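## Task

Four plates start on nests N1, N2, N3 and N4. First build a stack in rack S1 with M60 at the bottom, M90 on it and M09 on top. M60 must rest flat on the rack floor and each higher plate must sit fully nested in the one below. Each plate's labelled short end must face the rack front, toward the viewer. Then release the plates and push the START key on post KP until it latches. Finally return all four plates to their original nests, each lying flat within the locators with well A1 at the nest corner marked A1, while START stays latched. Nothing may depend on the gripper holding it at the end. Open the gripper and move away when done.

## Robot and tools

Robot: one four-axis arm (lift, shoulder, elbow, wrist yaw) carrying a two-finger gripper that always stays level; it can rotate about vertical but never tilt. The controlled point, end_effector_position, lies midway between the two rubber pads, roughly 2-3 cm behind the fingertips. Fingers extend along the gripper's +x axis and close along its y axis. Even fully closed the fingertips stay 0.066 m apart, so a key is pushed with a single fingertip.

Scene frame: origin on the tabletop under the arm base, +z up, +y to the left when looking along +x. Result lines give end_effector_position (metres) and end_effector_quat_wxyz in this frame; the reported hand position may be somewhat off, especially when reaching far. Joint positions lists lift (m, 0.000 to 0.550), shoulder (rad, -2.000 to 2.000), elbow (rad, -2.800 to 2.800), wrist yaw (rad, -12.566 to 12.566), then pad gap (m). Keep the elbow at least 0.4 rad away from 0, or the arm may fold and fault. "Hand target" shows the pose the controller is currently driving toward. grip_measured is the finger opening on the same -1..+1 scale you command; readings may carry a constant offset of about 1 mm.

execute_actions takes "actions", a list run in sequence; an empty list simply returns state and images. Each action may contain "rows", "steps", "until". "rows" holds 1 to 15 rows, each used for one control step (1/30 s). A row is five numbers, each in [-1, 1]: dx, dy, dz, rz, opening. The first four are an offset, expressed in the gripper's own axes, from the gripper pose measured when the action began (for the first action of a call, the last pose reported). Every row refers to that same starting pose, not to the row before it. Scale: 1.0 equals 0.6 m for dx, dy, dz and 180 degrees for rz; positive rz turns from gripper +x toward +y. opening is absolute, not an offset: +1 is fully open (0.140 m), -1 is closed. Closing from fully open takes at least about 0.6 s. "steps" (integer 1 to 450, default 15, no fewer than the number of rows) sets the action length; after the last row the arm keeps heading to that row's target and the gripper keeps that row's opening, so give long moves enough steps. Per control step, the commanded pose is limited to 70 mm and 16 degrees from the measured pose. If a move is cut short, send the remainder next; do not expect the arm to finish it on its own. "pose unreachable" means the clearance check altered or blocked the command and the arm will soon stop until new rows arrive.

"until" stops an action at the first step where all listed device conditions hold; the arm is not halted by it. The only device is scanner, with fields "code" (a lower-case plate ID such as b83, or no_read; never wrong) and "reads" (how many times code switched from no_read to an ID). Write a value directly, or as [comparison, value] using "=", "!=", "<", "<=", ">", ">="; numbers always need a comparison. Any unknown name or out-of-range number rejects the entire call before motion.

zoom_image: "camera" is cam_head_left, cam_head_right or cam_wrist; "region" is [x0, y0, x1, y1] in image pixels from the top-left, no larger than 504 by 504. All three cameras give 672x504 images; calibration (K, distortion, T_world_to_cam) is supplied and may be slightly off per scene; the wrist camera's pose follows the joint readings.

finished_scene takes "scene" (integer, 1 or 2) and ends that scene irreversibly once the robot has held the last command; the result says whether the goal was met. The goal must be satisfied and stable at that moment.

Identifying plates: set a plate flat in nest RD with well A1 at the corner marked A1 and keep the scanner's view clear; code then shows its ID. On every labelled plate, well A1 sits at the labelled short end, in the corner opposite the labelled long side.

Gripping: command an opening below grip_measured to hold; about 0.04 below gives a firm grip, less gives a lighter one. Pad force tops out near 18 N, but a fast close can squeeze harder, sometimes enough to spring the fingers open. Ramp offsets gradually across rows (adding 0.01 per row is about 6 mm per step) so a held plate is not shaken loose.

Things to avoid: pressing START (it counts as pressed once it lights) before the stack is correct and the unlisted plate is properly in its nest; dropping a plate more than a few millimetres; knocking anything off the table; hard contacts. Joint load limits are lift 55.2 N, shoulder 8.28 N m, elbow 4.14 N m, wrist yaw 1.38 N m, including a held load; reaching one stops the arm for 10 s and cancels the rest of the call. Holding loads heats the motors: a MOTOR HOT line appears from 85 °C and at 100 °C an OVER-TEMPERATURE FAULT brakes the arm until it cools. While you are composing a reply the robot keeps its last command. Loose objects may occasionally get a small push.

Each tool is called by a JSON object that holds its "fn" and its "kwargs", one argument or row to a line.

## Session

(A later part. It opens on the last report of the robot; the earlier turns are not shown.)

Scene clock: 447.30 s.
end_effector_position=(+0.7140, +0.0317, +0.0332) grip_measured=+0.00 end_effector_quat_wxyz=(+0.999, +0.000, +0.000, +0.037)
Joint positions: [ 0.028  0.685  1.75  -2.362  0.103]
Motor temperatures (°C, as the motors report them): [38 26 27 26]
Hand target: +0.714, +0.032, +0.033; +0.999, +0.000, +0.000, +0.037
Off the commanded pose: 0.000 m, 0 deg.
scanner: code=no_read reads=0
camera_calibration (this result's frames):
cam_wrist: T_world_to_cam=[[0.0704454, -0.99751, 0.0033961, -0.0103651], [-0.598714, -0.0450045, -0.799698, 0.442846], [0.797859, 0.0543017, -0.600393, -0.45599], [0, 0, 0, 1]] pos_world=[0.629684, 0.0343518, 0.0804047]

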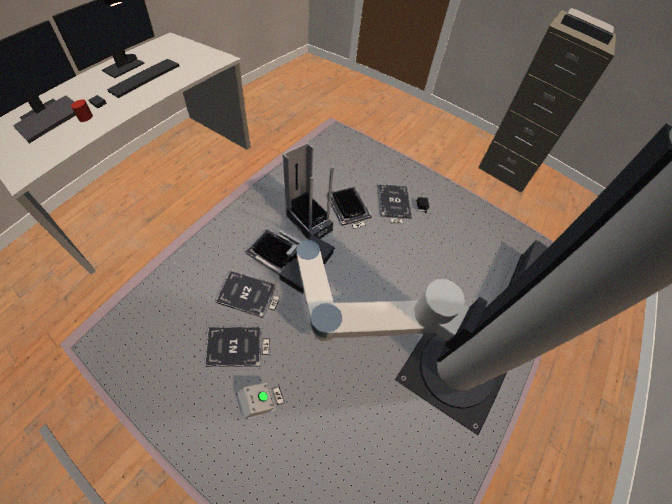

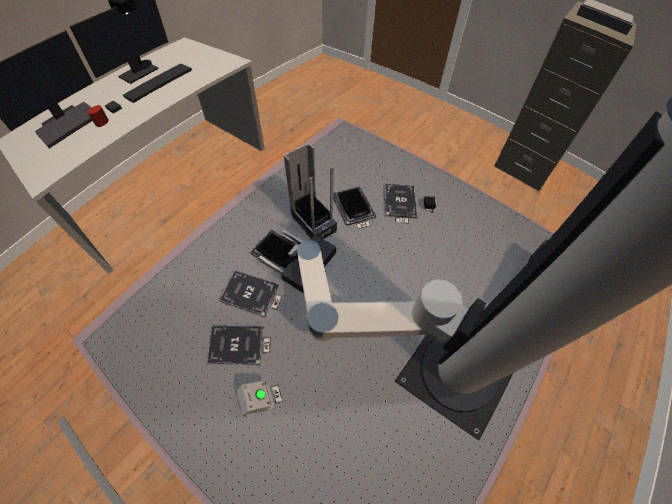

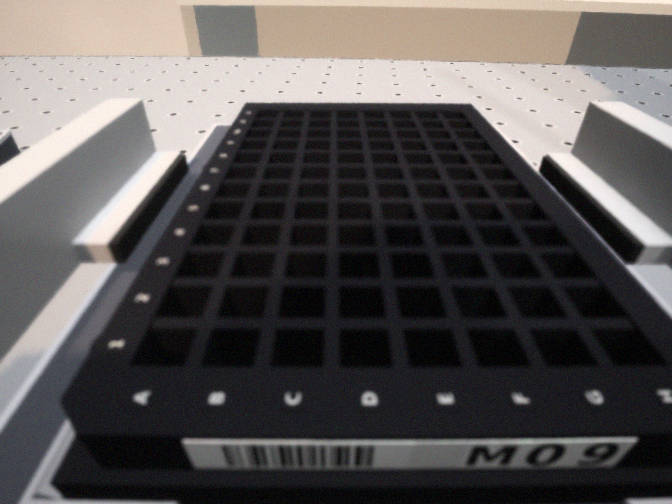

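{"fn": "execute_actions", "kwargs": {
  "actions": [
    {"rows":[[0,0,0.02,0,0],[0,0,0.03,0,0],[-0.02,0,0.04,0,0],[-0.2333,0,0.0887,0,0]],"steps":22},
    {"rows":[[-0.01,-0.03,0,-0.02,0.1],[-0.03,-0.2162,0,-0.1043,0.1]],"steps":21},
    {"rows":[[0.02,0,0,0,0.1],[0.05,0,0,0,0.1],[0.25,0,0,0,0.1]],"steps":22}
  ]
}}

Scene clock: 456.17 s.
end_effector_position=(+0.7110, -0.1473, +0.0865) grip_measured=+0.10 end_effector_quat_wxyz=(+0.992, +0.000, +0.000, -0.127)
Joint positions: [ 0.081  0.315  1.849 -2.419  0.107]
Motor temperatures (°C, as the motors report them): [38 26 27 26]
Hand target: +0.711, -0.147, +0.086; +0.992, +0.000, +0.000, -0.127
Off the commanded pose: 0.000 m, 0 deg.
scanner: code=no_read reads=0
camera_calibration (this result's frames):
cam_wrist: T_world_to_cam=[[-0.254869, -0.96697, 0.0033961, 0.0469206], [-0.581261, 0.150397, -0.799698, 0.491927], [0.772773, -0.205793, -0.600393, -0.432301], [0, 0, 0, 1]] pos_world=[0.631967, -0.117578, 0.133683]

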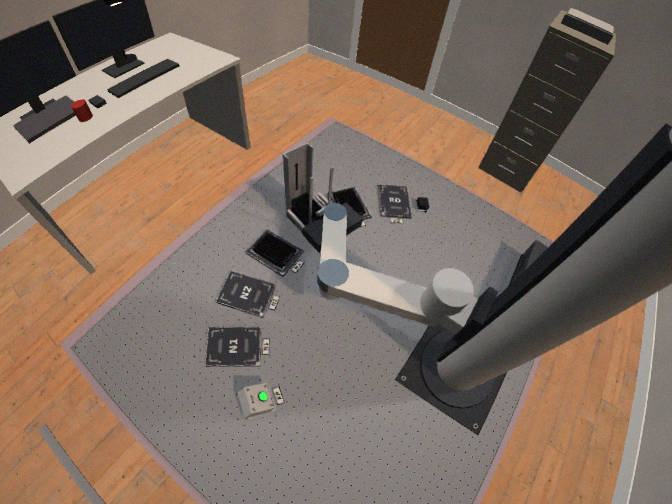

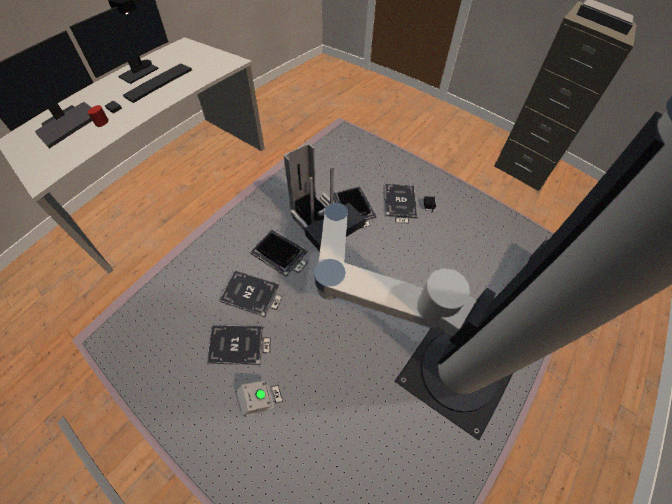

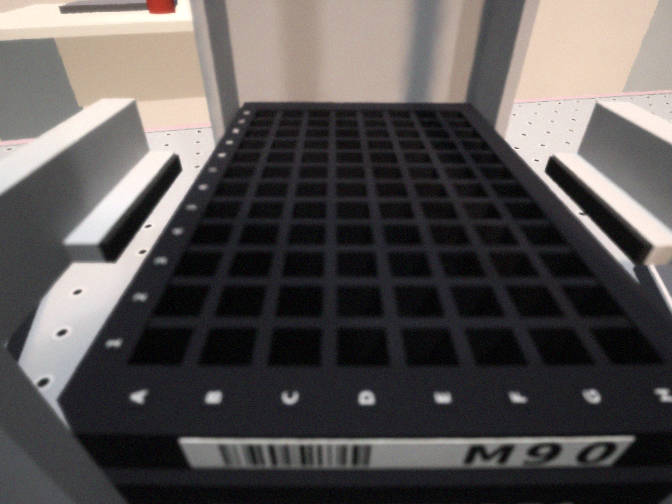

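{"fn": "execute_actions", "kwargs": {
  "actions": [
    {"rows":[[0.0002,0.0007,-0.0001,0.0001,-0.15],[0.0002,0.0007,-0.0001,0.0001,-0.25],[0.0002,0.0007,-0.0001,0.0001,-0.35],[0.0002,0.0007,-0.0001,0.0001,-0.42],[0.0002,0.0007,-0.0001,0.0001,-0.47],[0.0002,0.0007,-0.0001,0.0001,-0.5],[0.0002,0.0007,-0.0001,0.0001,-0.52],[0.0002,0.0007,-0.0001,0.0001,-0.54],[0.0002,0.0007,-0.0001,0.0001,-0.56],[0.0002,0.0007,-0.0001,0.0001,-0.58],[0.0002,0.0007,-0.0001,0.0001,-0.6],[0.0002,0.0007,-0.0001,0.0001,-0.62]],"steps":17},
    {"rows":[[0,0,0.003,0,-0.62],[0,0,0.007,0,-0.62],[0,0,0.012,0,-0.62],[0,0,0.02,0,-0.62],[0,0,0.03,0,-0.62],[0,0,0.045,0,-0.62],[0,0,0.065,0,-0.62],[0,0,0.09,0,-0.62],[0,0,0.12,0,-0.62],[0,0,0.41,0,-0.62]],"steps":32},
    {"rows":[[-0.003,0.006,0,0.002,-0.62],[-0.007,0.014,0,0.005,-0.62],[-0.013,0.026,0,0.01,-0.62],[-0.021,0.042,0,0.016,-0.62],[-0.03,0.06,0,0.023,-0.62],[-0.042,0.084,0,0.032,-0.62],[-0.056,0.112,0,0.043,-0.62],[-0.18,0.34,0,0.13,-0.62]],"steps":29}
  ]
}}

Scene clock: 482.87 s.
end_effector_position=(+0.6579, +0.0779, +0.3325) grip_measured=-0.57 end_effector_quat_wxyz=(+0.997, +0.000, +0.000, +0.077)
Joint positions: [ 0.328  0.914  1.466 -2.226  0.082]
Motor temperatures (°C, as the motors report them): [38 26 27 26]
Hand target: +0.658, +0.078, +0.333; +0.997, +0.000, +0.000, +0.077
Off the commanded pose: 0.000 m, 0 deg.
scanner: code=no_read reads=0
camera_calibration (this result's frames):
cam_wrist: T_world_to_cam=[[0.151292, -0.988483, 0.0033961, -0.0152136], [-0.593074, -0.0935202, -0.799698, 0.650758], [0.790806, 0.118974, -0.600393, -0.234438], [0, 0, 0, 1]] pos_world=[0.573644, 0.0737126, 0.379706]

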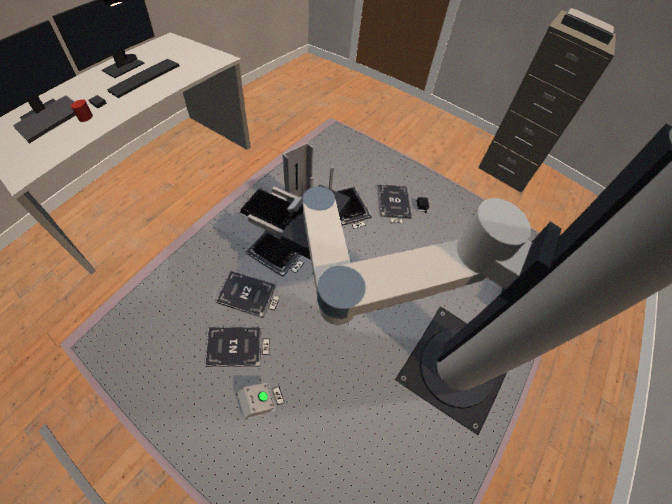

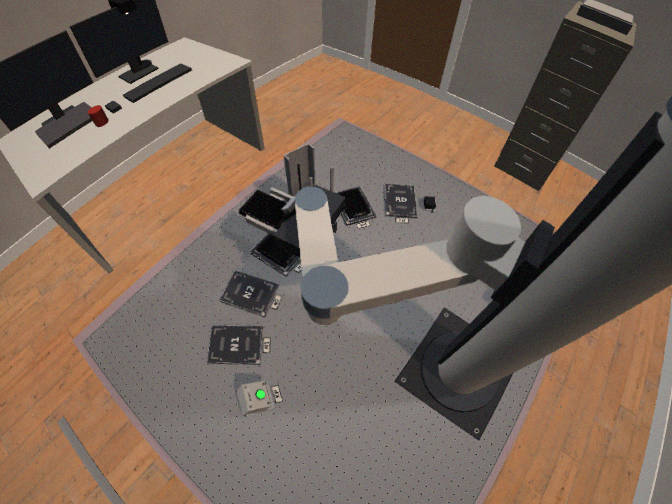

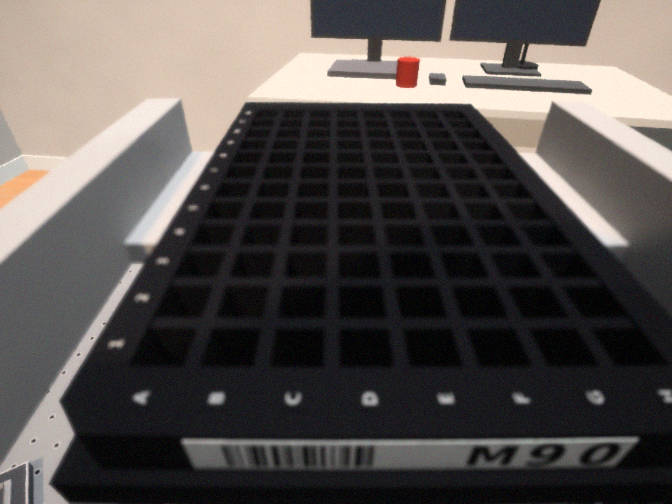

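{"fn": "execute_actions", "kwargs": {
  "actions": [
    {"rows":[[0,0.005,-0.005,0.002,-0.62],[-0.001,0.012,-0.012,0.004,-0.62],[-0.002,0.022,-0.022,0.008,-0.62],[-0.003,0.035,-0.035,0.012,-0.62],[-0.004,0.05,-0.05,0.018,-0.62],[-0.006,0.07,-0.07,0.025,-0.62],[-0.007,0.09,-0.09,0.032,-0.62],[-0.0388,0.4863,-0.4783,0.04,-0.62],[-0.0388,0.4863,-0.4783,0.05,-0.62],[-0.0388,0.4863,-0.4783,0.06,-0.62],[-0.0388,0.4863,-0.4783,0.07,-0.62],[-0.0388,0.4863,-0.4783,0.08,-0.62],[-0.0388,0.4863,-0.4783,0.09,-0.62],[-0.0388,0.4863,-0.4783,0.1734,-0.62]],"steps":41}
  ]
}}

Scene clock: 499.97 s.
end_effector_position=(+0.5899, +0.3626, +0.0455) grip_measured=-0.57 end_effector_quat_wxyz=(+0.939, +0.000, +0.000, +0.343)
Joint positions: [ 0.04   1.326  1.819 -2.445  0.082]
Motor temperatures (°C, as the motors report them): [38 26 27 26]
Hand target: +0.590, +0.363, +0.046; +0.939, +0.000, +0.000, +0.343
Off the commanded pose: 0.000 m, 0 deg.
scanner: code=no_read reads=0
camera_calibration (this result's frames):
cam_wrist: T_world_to_cam=[[0.641804, -0.766861, 0.0033961, -0.0921938], [-0.45868, -0.387422, -0.799698, 0.434767], [0.614573, 0.511692, -0.600393, -0.42527], [0, 0, 0, 1]] pos_world=[0.519949, 0.315346, 0.0926665]

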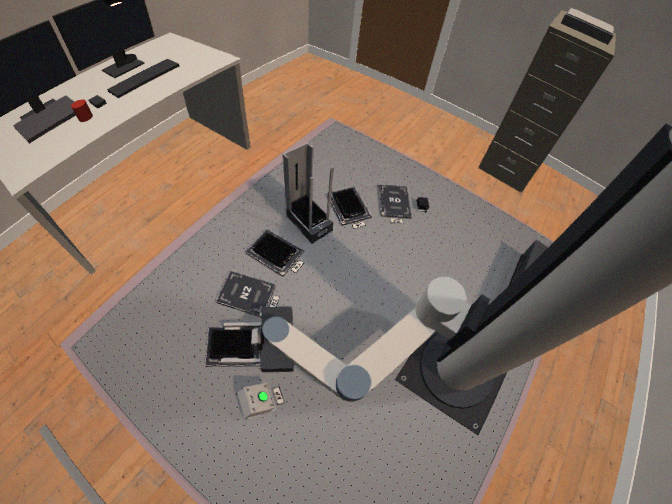

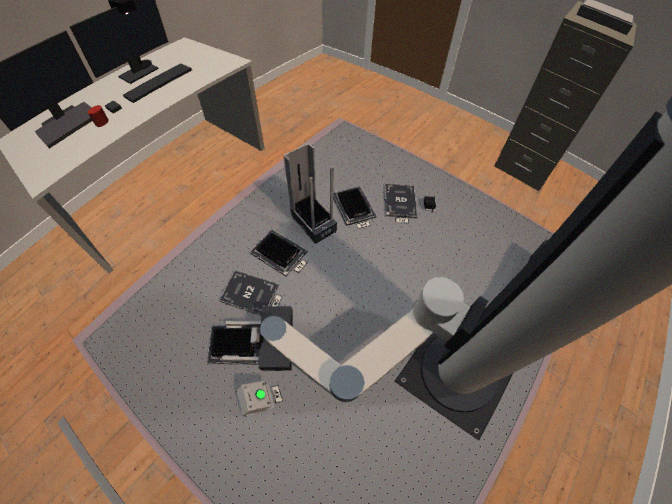

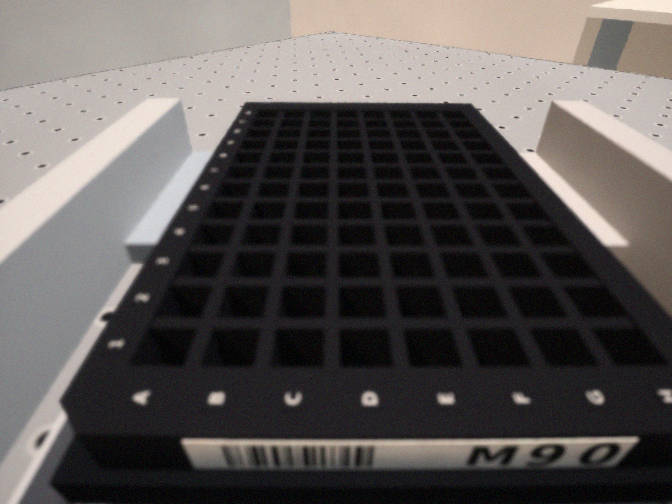

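{"fn": "execute_actions", "kwargs": {
  "actions": [
    {"rows":[[0,0,-0.004,0,-0.62],[0,0,-0.008,0,-0.62],[0,0,-0.01,0,-0.62],[0,0,-0.012,0,-0.62],[0,0,-0.014,0,-0.62],[0,0,-0.016,0,-0.62],[0,0,-0.018,0,-0.62],[0,0,-0.0195,0,-0.62],[0,0,-0.0204,0,-0.62]],"steps":13},
    {"rows":[[0,0,0,0,-0.58],[0,0,0,0,-0.54],[0,0,0,0,-0.45],[0,0,0,0,0]],"steps":11}
  ]
}}

Scene clock: 510.37 s.
end_effector_position=(+0.5899, +0.3626, +0.0332) grip_measured=+0.00 end_effector_quat_wxyz=(+0.939, +0.000, +0.000, +0.343)
Joint positions: [ 0.028  1.326  1.818 -2.445  0.103]
Motor temperatures (°C, as the motors report them): [38 26 27 26]
Hand target: +0.590, +0.363, +0.033; +0.939, +0.000, +0.000, +0.343
Off the commanded pose: 0.000 m, 0 deg.
scanner: code=no_read reads=0
camera_calibration (this result's frames):
cam_wrist: T_world_to_cam=[[0.6418, -0.766865, 0.0033961, -0.09215], [-0.458682, -0.387419, -0.799698, 0.424929], [0.614576, 0.511688, -0.600393, -0.432655], [0, 0, 0, 1]] pos_world=[0.519949, 0.315344, 0.0803647]

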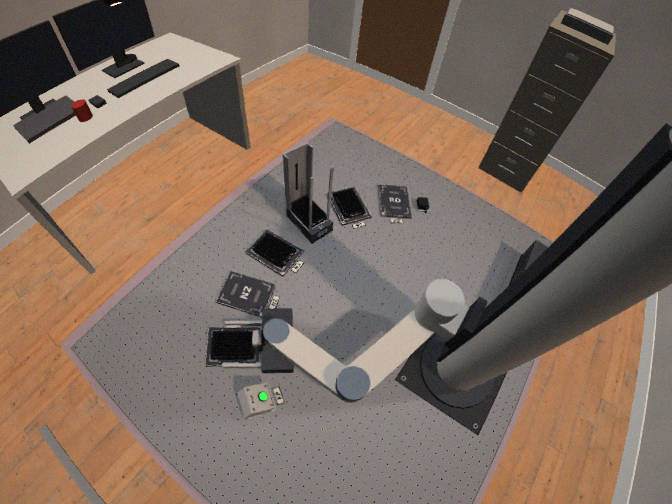

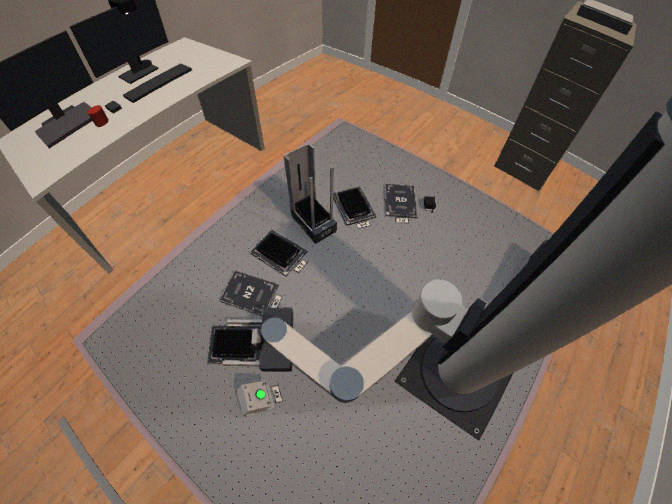

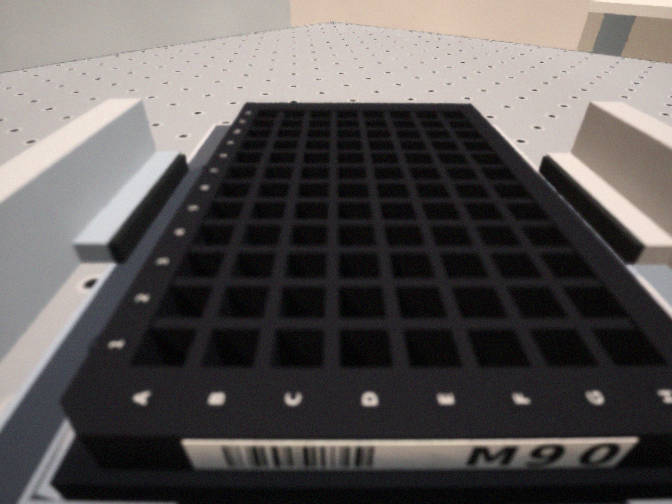

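{"fn": "execute_actions", "kwargs": {
  "actions": [
    {"rows":[[0,0,0.02,0,0],[0,0,0.0677,0,0],[0,0,0.0677,0,0],[0,0,0.0677,0,0],[0,0,0.0677,0,0],[0,0,0.0677,0,0],[0,0,0.0677,0,0],[-0.5369,-0.5759,0.0677,0,0],[-0.5369,-0.5759,0.0677,0,0],[-0.5369,-0.5759,0.0677,0,0],[-0.5369,-0.5759,0.0677,0,0],[-0.5369,-0.5759,0.0677,0,0],[-0.5369,-0.5759,0.0677,0,0],[-0.5369,-0.5759,0.0677,0,0],[-0.5369,-0.5759,0.0677,-0.3037,0.1]],"steps":51},
    {"rows":[[0.02,0,0,0,0.1],[0.05,0,0,0,0.1],[0.25,0,0,0,0.1]],"steps":22}
  ]
}}

Scene clock: 526.10 s.
end_effector_position=(+0.7112, -0.1471, +0.0738) grip_measured=+0.10 end_effector_quat_wxyz=(+0.992, +0.000, +0.000, -0.127)
Joint positions: [ 0.069  0.316  1.85  -2.42   0.107]
Motor temperatures (°C, as the motors report them): [38 26 27 26]
Hand target: +0.711, -0.147, +0.074; +0.992, +0.000, +0.000, -0.127
Off the commanded pose: 0.000 m, 0 deg.
scanner: code=no_read reads=0
camera_calibration (this result's frames):
cam_wrist: T_world_to_cam=[[-0.254554, -0.967052, 0.0033961, 0.0470332], [-0.58131, 0.150208, -0.799698, 0.481877], [0.77284, -0.205541, -0.600393, -0.440058], [0, 0, 0, 1]] pos_world=[0.632186, -0.117348, 0.120988]

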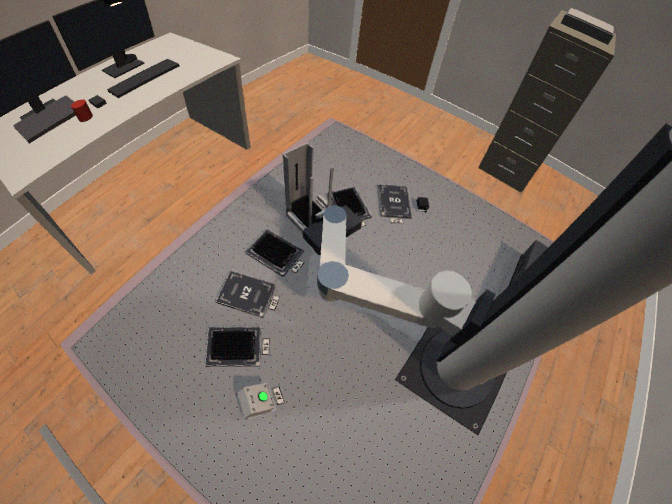

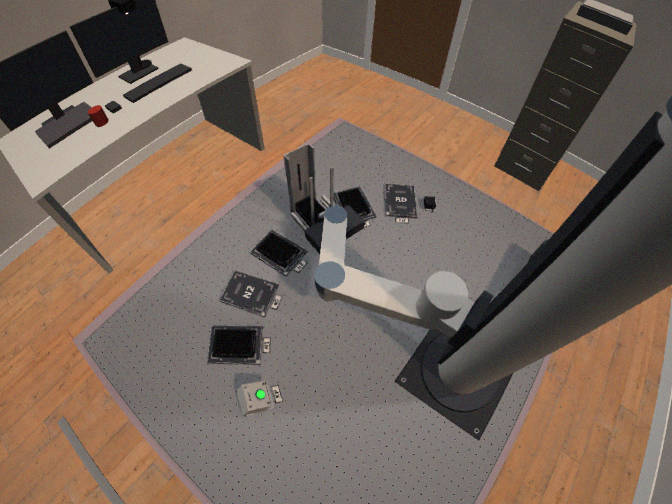

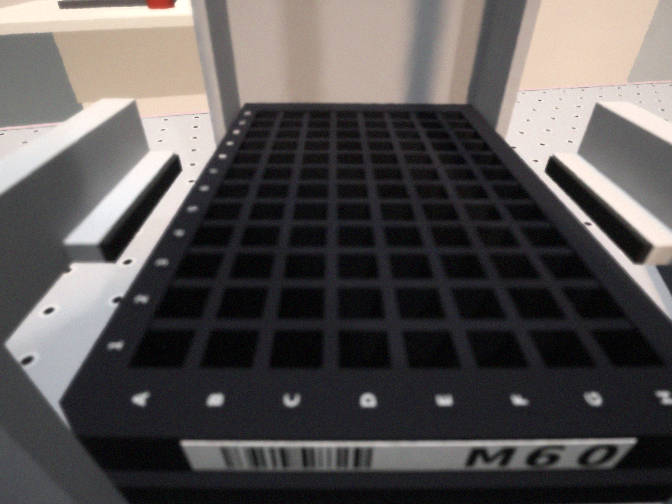

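{"fn": "execute_actions", "kwargs": {
  "actions": [
    {"rows":[[0,0.0003,-0.0007,0,-0.15],[0,0.0003,-0.0007,0,-0.25],[0,0.0003,-0.0007,0,-0.35],[0,0.0003,-0.0007,0,-0.42],[0,0.0003,-0.0007,0,-0.47],[0,0.0003,-0.0007,0,-0.5],[0,0.0003,-0.0007,0,-0.52],[0,0.0003,-0.0007,0,-0.54],[0,0.0003,-0.0007,0,-0.56],[0,0.0003,-0.0007,0,-0.58],[0,0.0003,-0.0007,0,-0.6],[0,0.0003,-0.0007,0,-0.62]],"steps":17},
    {"rows":[[0,0,0.003,0,-0.62],[0,0,0.007,0,-0.62],[0,0,0.012,0,-0.62],[0,0,0.02,0,-0.62],[0,0,0.03,0,-0.62],[0,0,0.045,0,-0.62],[0,0,0.065,0,-0.62],[0,0,0.09,0,-0.62],[0,0,0.12,0,-0.62],[0,0,0.432,0,-0.62]],"steps":33},
    {"rows":[[-0.002,0.006,0,0.002,-0.62],[-0.005,0.015,0,0.005,-0.62],[-0.01,0.028,0,0.01,-0.62],[-0.016,0.045,0,0.016,-0.62],[-0.023,0.065,0,0.023,-0.62],[-0.032,0.09,0,0.032,-0.62],[-0.042,0.12,0,0.043,-0.62],[-0.12,0.34,0,0.12,-0.62]],"steps":28}
  ]
}}

Scene clock: 542.60 s.
end_effector_position=(+0.6929, +0.0688, +0.3327) grip_measured=-0.57 end_effector_quat_wxyz=(+0.998, +0.000, +0.000, +0.062)
Joint positions: [ 0.328  0.811  1.647 -2.336  0.082]
Motor temperatures (°C, as the motors report them): [38 26 27 26]
Hand target: +0.693, +0.069, +0.333; +0.998, +0.000, +0.000, +0.061
Off the commanded pose: 0.000 m, 0 deg.
scanner: code=no_read reads=0
camera_calibration (this result's frames):
cam_wrist: T_world_to_cam=[[0.119783, -0.992794, 0.0033961, -0.00735312], [-0.595748, -0.074614, -0.799698, 0.671353], [0.794189, 0.0937669, -0.600393, -0.261493], [0, 0, 0, 1]] pos_world=[0.608513, 0.0673115, 0.379906]

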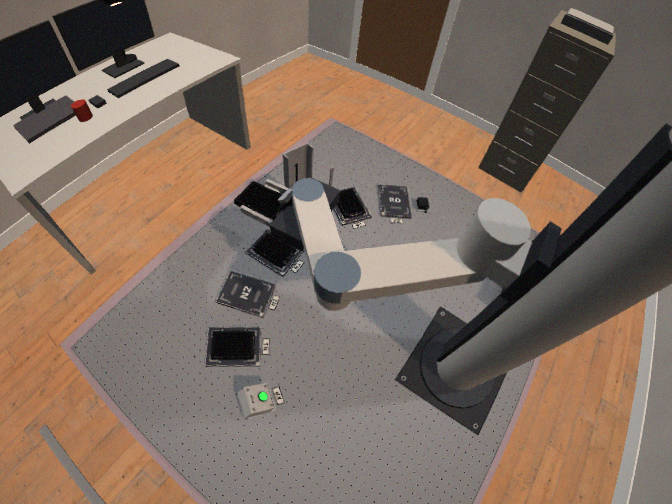

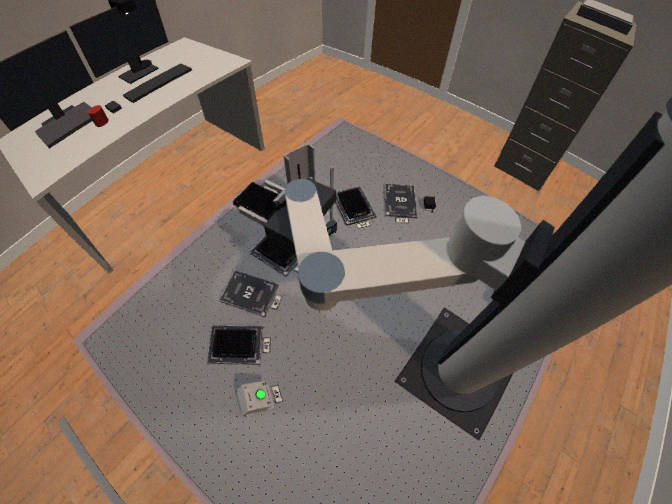

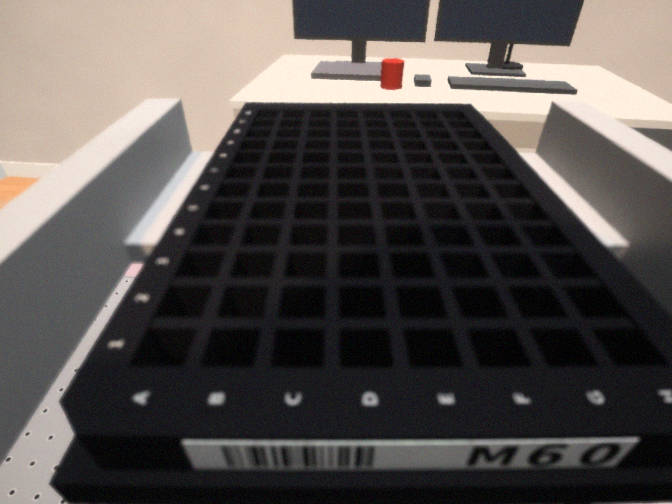

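{"fn": "execute_actions", "kwargs": {
  "actions": [
    {"rows":[[0,0.003,-0.005,0.001,-0.62],[0,0.006,-0.012,0.002,-0.62],[0,0.011,-0.022,0.004,-0.62],[0,0.018,-0.035,0.006,-0.62],[0,0.025,-0.05,0.009,-0.62],[0,0.035,-0.07,0.012,-0.62],[0,0.045,-0.09,0.016,-0.62],[0.0093,0.2345,-0.4787,0.02,-0.62],[0.0093,0.2345,-0.4787,0.025,-0.62],[0.0093,0.2345,-0.4787,0.03,-0.62],[0.0093,0.2345,-0.4787,0.035,-0.62],[0.0093,0.2345,-0.4787,0.04,-0.62],[0.0093,0.2345,-0.4787,0.05,-0.62],[0.0093,0.2345,-0.4787,0.0763,-0.62]],"steps":35}
  ]
}}

Scene clock: 553.77 s.
end_effector_position=(+0.6811, +0.2095, +0.0454) grip_measured=-0.57 end_effector_quat_wxyz=(+0.984, +0.000, +0.000, +0.181)
Joint positions: [ 0.04   1.013  1.798 -2.447  0.082]
Motor temperatures (°C, as the motors report them): [38 26 27 26]
Hand target: +0.681, +0.209, +0.046; +0.984, +0.000, +0.000, +0.180
Off the commanded pose: 0.000 m, 0 deg.
scanner: code=no_read reads=0
camera_calibration (this result's frames):
cam_wrist: T_world_to_cam=[[0.352941, -0.93564, 0.0033961, -0.0360778], [-0.560799, -0.214447, -0.799698, 0.450488], [0.748957, 0.280341, -0.600393, -0.44608], [0, 0, 0, 1]] pos_world=[0.599461, 0.187904, 0.0925535]

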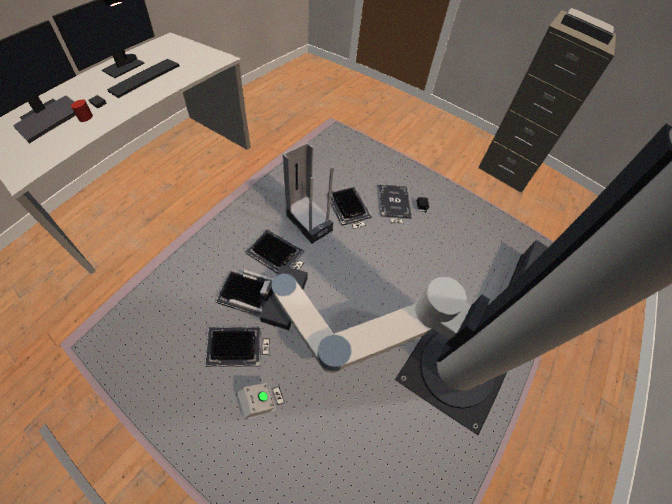

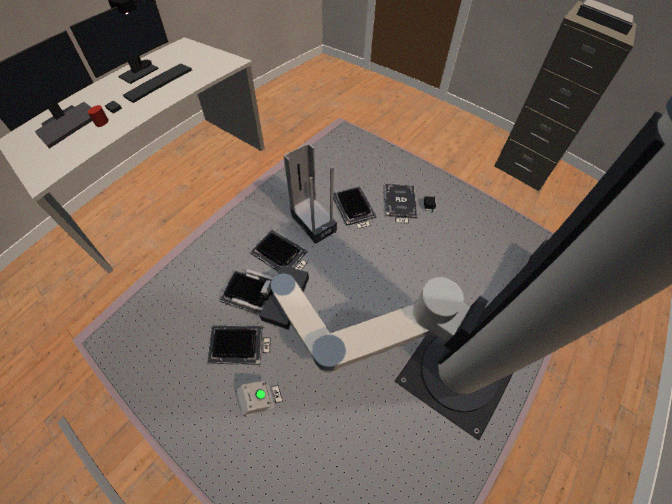

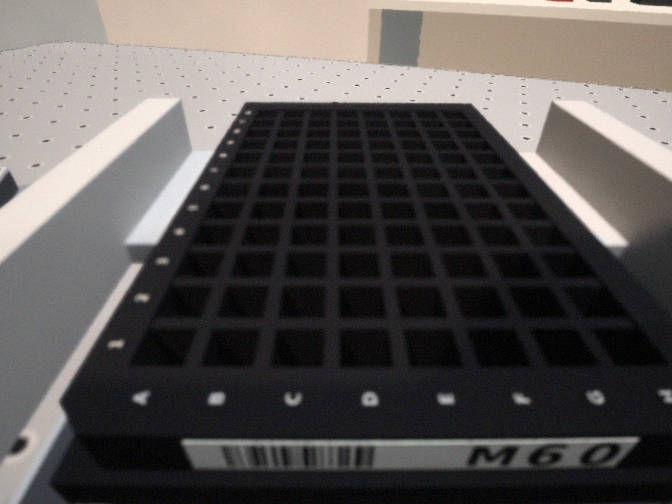

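{"fn": "execute_actions", "kwargs": {
  "actions": [
    {"rows":[[0,-0.0005,-0.004,-0.0002,-0.62],[0,-0.0005,-0.008,-0.0002,-0.62],[0,-0.0005,-0.01,-0.0002,-0.62],[0,-0.0005,-0.012,-0.0002,-0.62],[0,-0.0005,-0.014,-0.0002,-0.62],[0,-0.0005,-0.016,-0.0002,-0.62],[0,-0.0005,-0.018,-0.0002,-0.62],[0,-0.0005,-0.0195,-0.0002,-0.62],[0,-0.0005,-0.0202,-0.0002,-0.62]],"steps":13},
    {"rows":[[0,0,0,0,-0.58],[0,0,0,0,-0.54],[0,0,0,0,-0.45],[0,0,0,0,0]],"steps":11}
  ]
}}

{"fn": "execute_actions", "kwargs": {
  "actions": [
    {"rows":[[0,0,0.02,0,0],[0,0,0.05,0,0],[0,0,0.08,0,0],[-0.25,0,0.3,0,0],[-0.25,0,0.3,0,0],[-0.25,0,0.3,0,0],[-0.25,0,0.3,0,0],[-0.25,0,0.3,0,0],[-0.25,0,0.3,0,1]],"steps":26}
  ]
}}

{"fn": "zoom_image", "kwargs": {
  "camera": "cam_head_left",
  "region": [190,170,430,430]
}}

Scene clock: 564.53 s.
end_effector_position=(+0.6811, +0.2093, +0.0332) grip_measured=+0.00 end_effector_quat_wxyz=(+0.984, +0.000, +0.000, +0.181)
Joint positions: [ 0.028  1.013  1.798 -2.447  0.103]
Motor temperatures (°C, as the motors report them): [38 26 27 26]
Hand target: +0.681, +0.209, +0.033; +0.984, +0.000, +0.000, +0.181
Off the commanded pose: 0.000 m, 0 deg.
scanner: code=no_read reads=0
camera_calibration (this result's frames):
cam_wrist: T_world_to_cam=[[0.352583, -0.935774, 0.0033961, -0.0359406], [-0.560881, -0.214233, -0.799698, 0.440752], [0.749064, 0.280055, -0.600393, -0.453401], [0, 0, 0, 1]] pos_world=[0.599508, 0.187769, 0.0803721]

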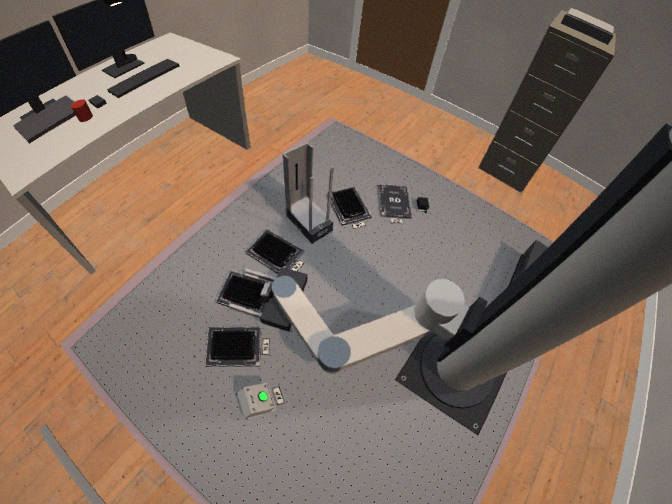

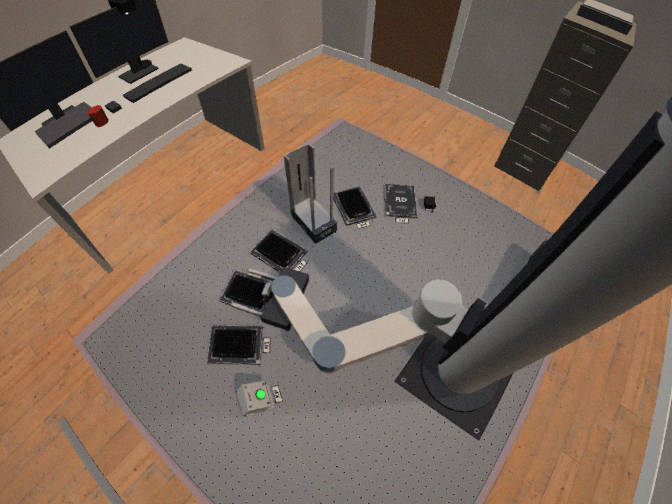

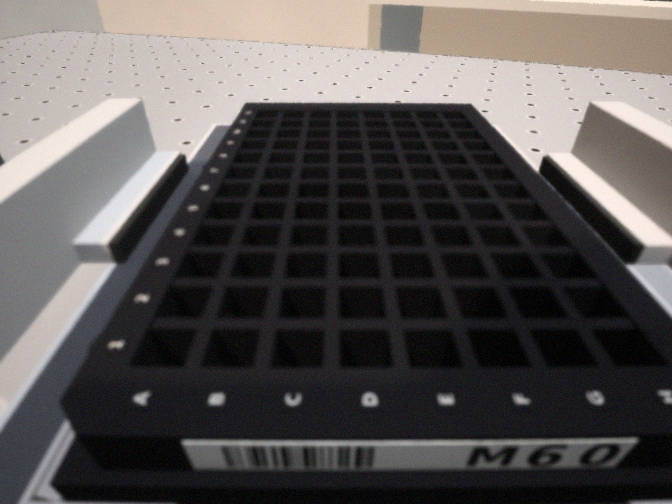

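Scene clock: 565.40 s.
end_effector_position=(+0.5416, +0.1559, +0.2134) grip_measured=+1.00 end_effector_quat_wxyz=(+0.984, +0.000, +0.000, +0.180)
Joint positions: [ 0.208  1.345  1.03  -2.013  0.14 ]
Motor temperatures (°C, as the motors report them): [38 26 27 26]
Hand target: +0.541, +0.156, +0.213; +0.984, +0.000, +0.000, +0.181
Off the commanded pose: 0.001 m, 0 deg.
scanner: code=no_read reads=0
camera_calibration (this result's frames):
cam_wrist: T_world_to_cam=[[0.351354, -0.936237, 0.0033961, -0.0365324], [-0.561162, -0.213496, -0.799698, 0.495206], [0.749431, 0.279071, -0.600393, -0.225755], [0, 0, 0, 1]] pos_world=[0.459914, 0.134523, 0.260597]

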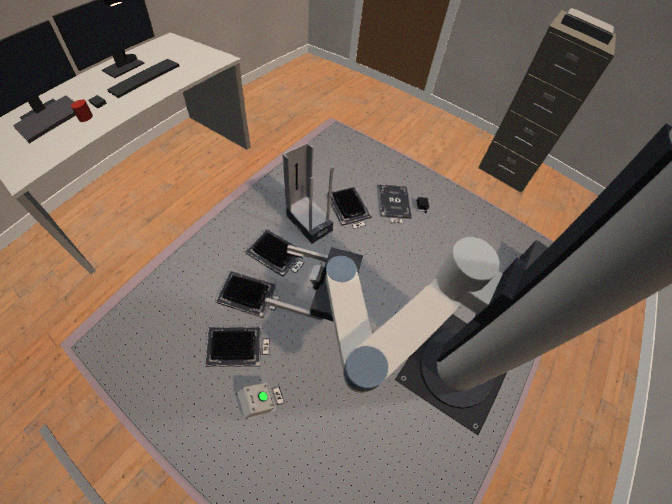

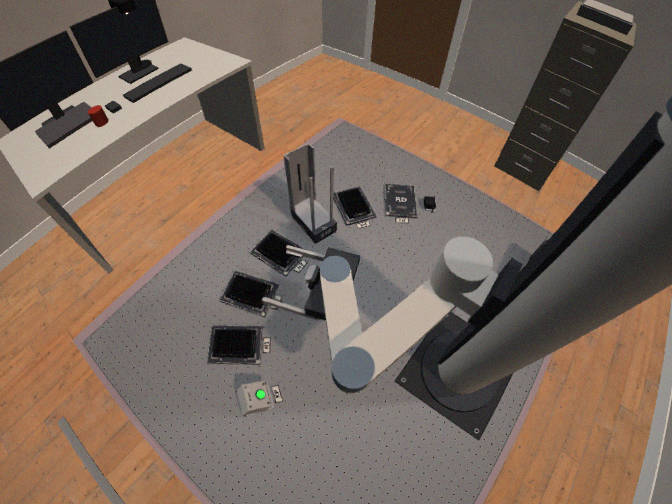

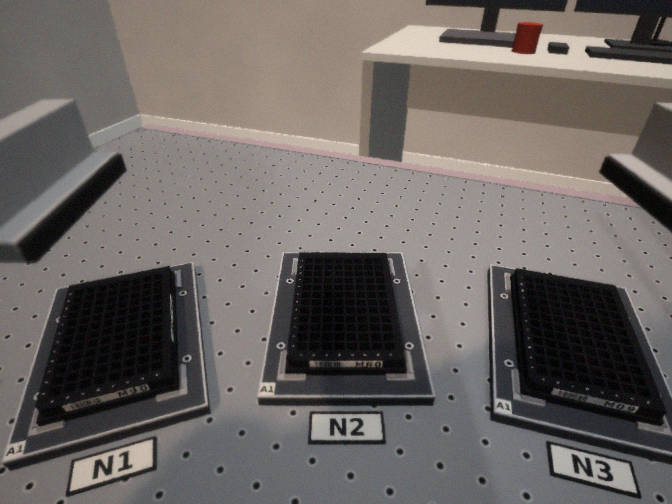

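Region (190, 170, 430, 430) of cam_head_left's 672x504 image, scaled by 1.938, with more detail than that image has; it fills the left 465 columns of this view, and the rest is white.

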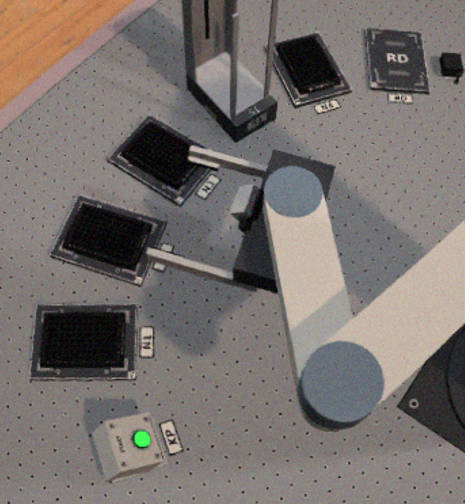

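{"fn": "finished_scene", "kwargs": {
  "scene": 2
}}

The scene is finished: the task was done.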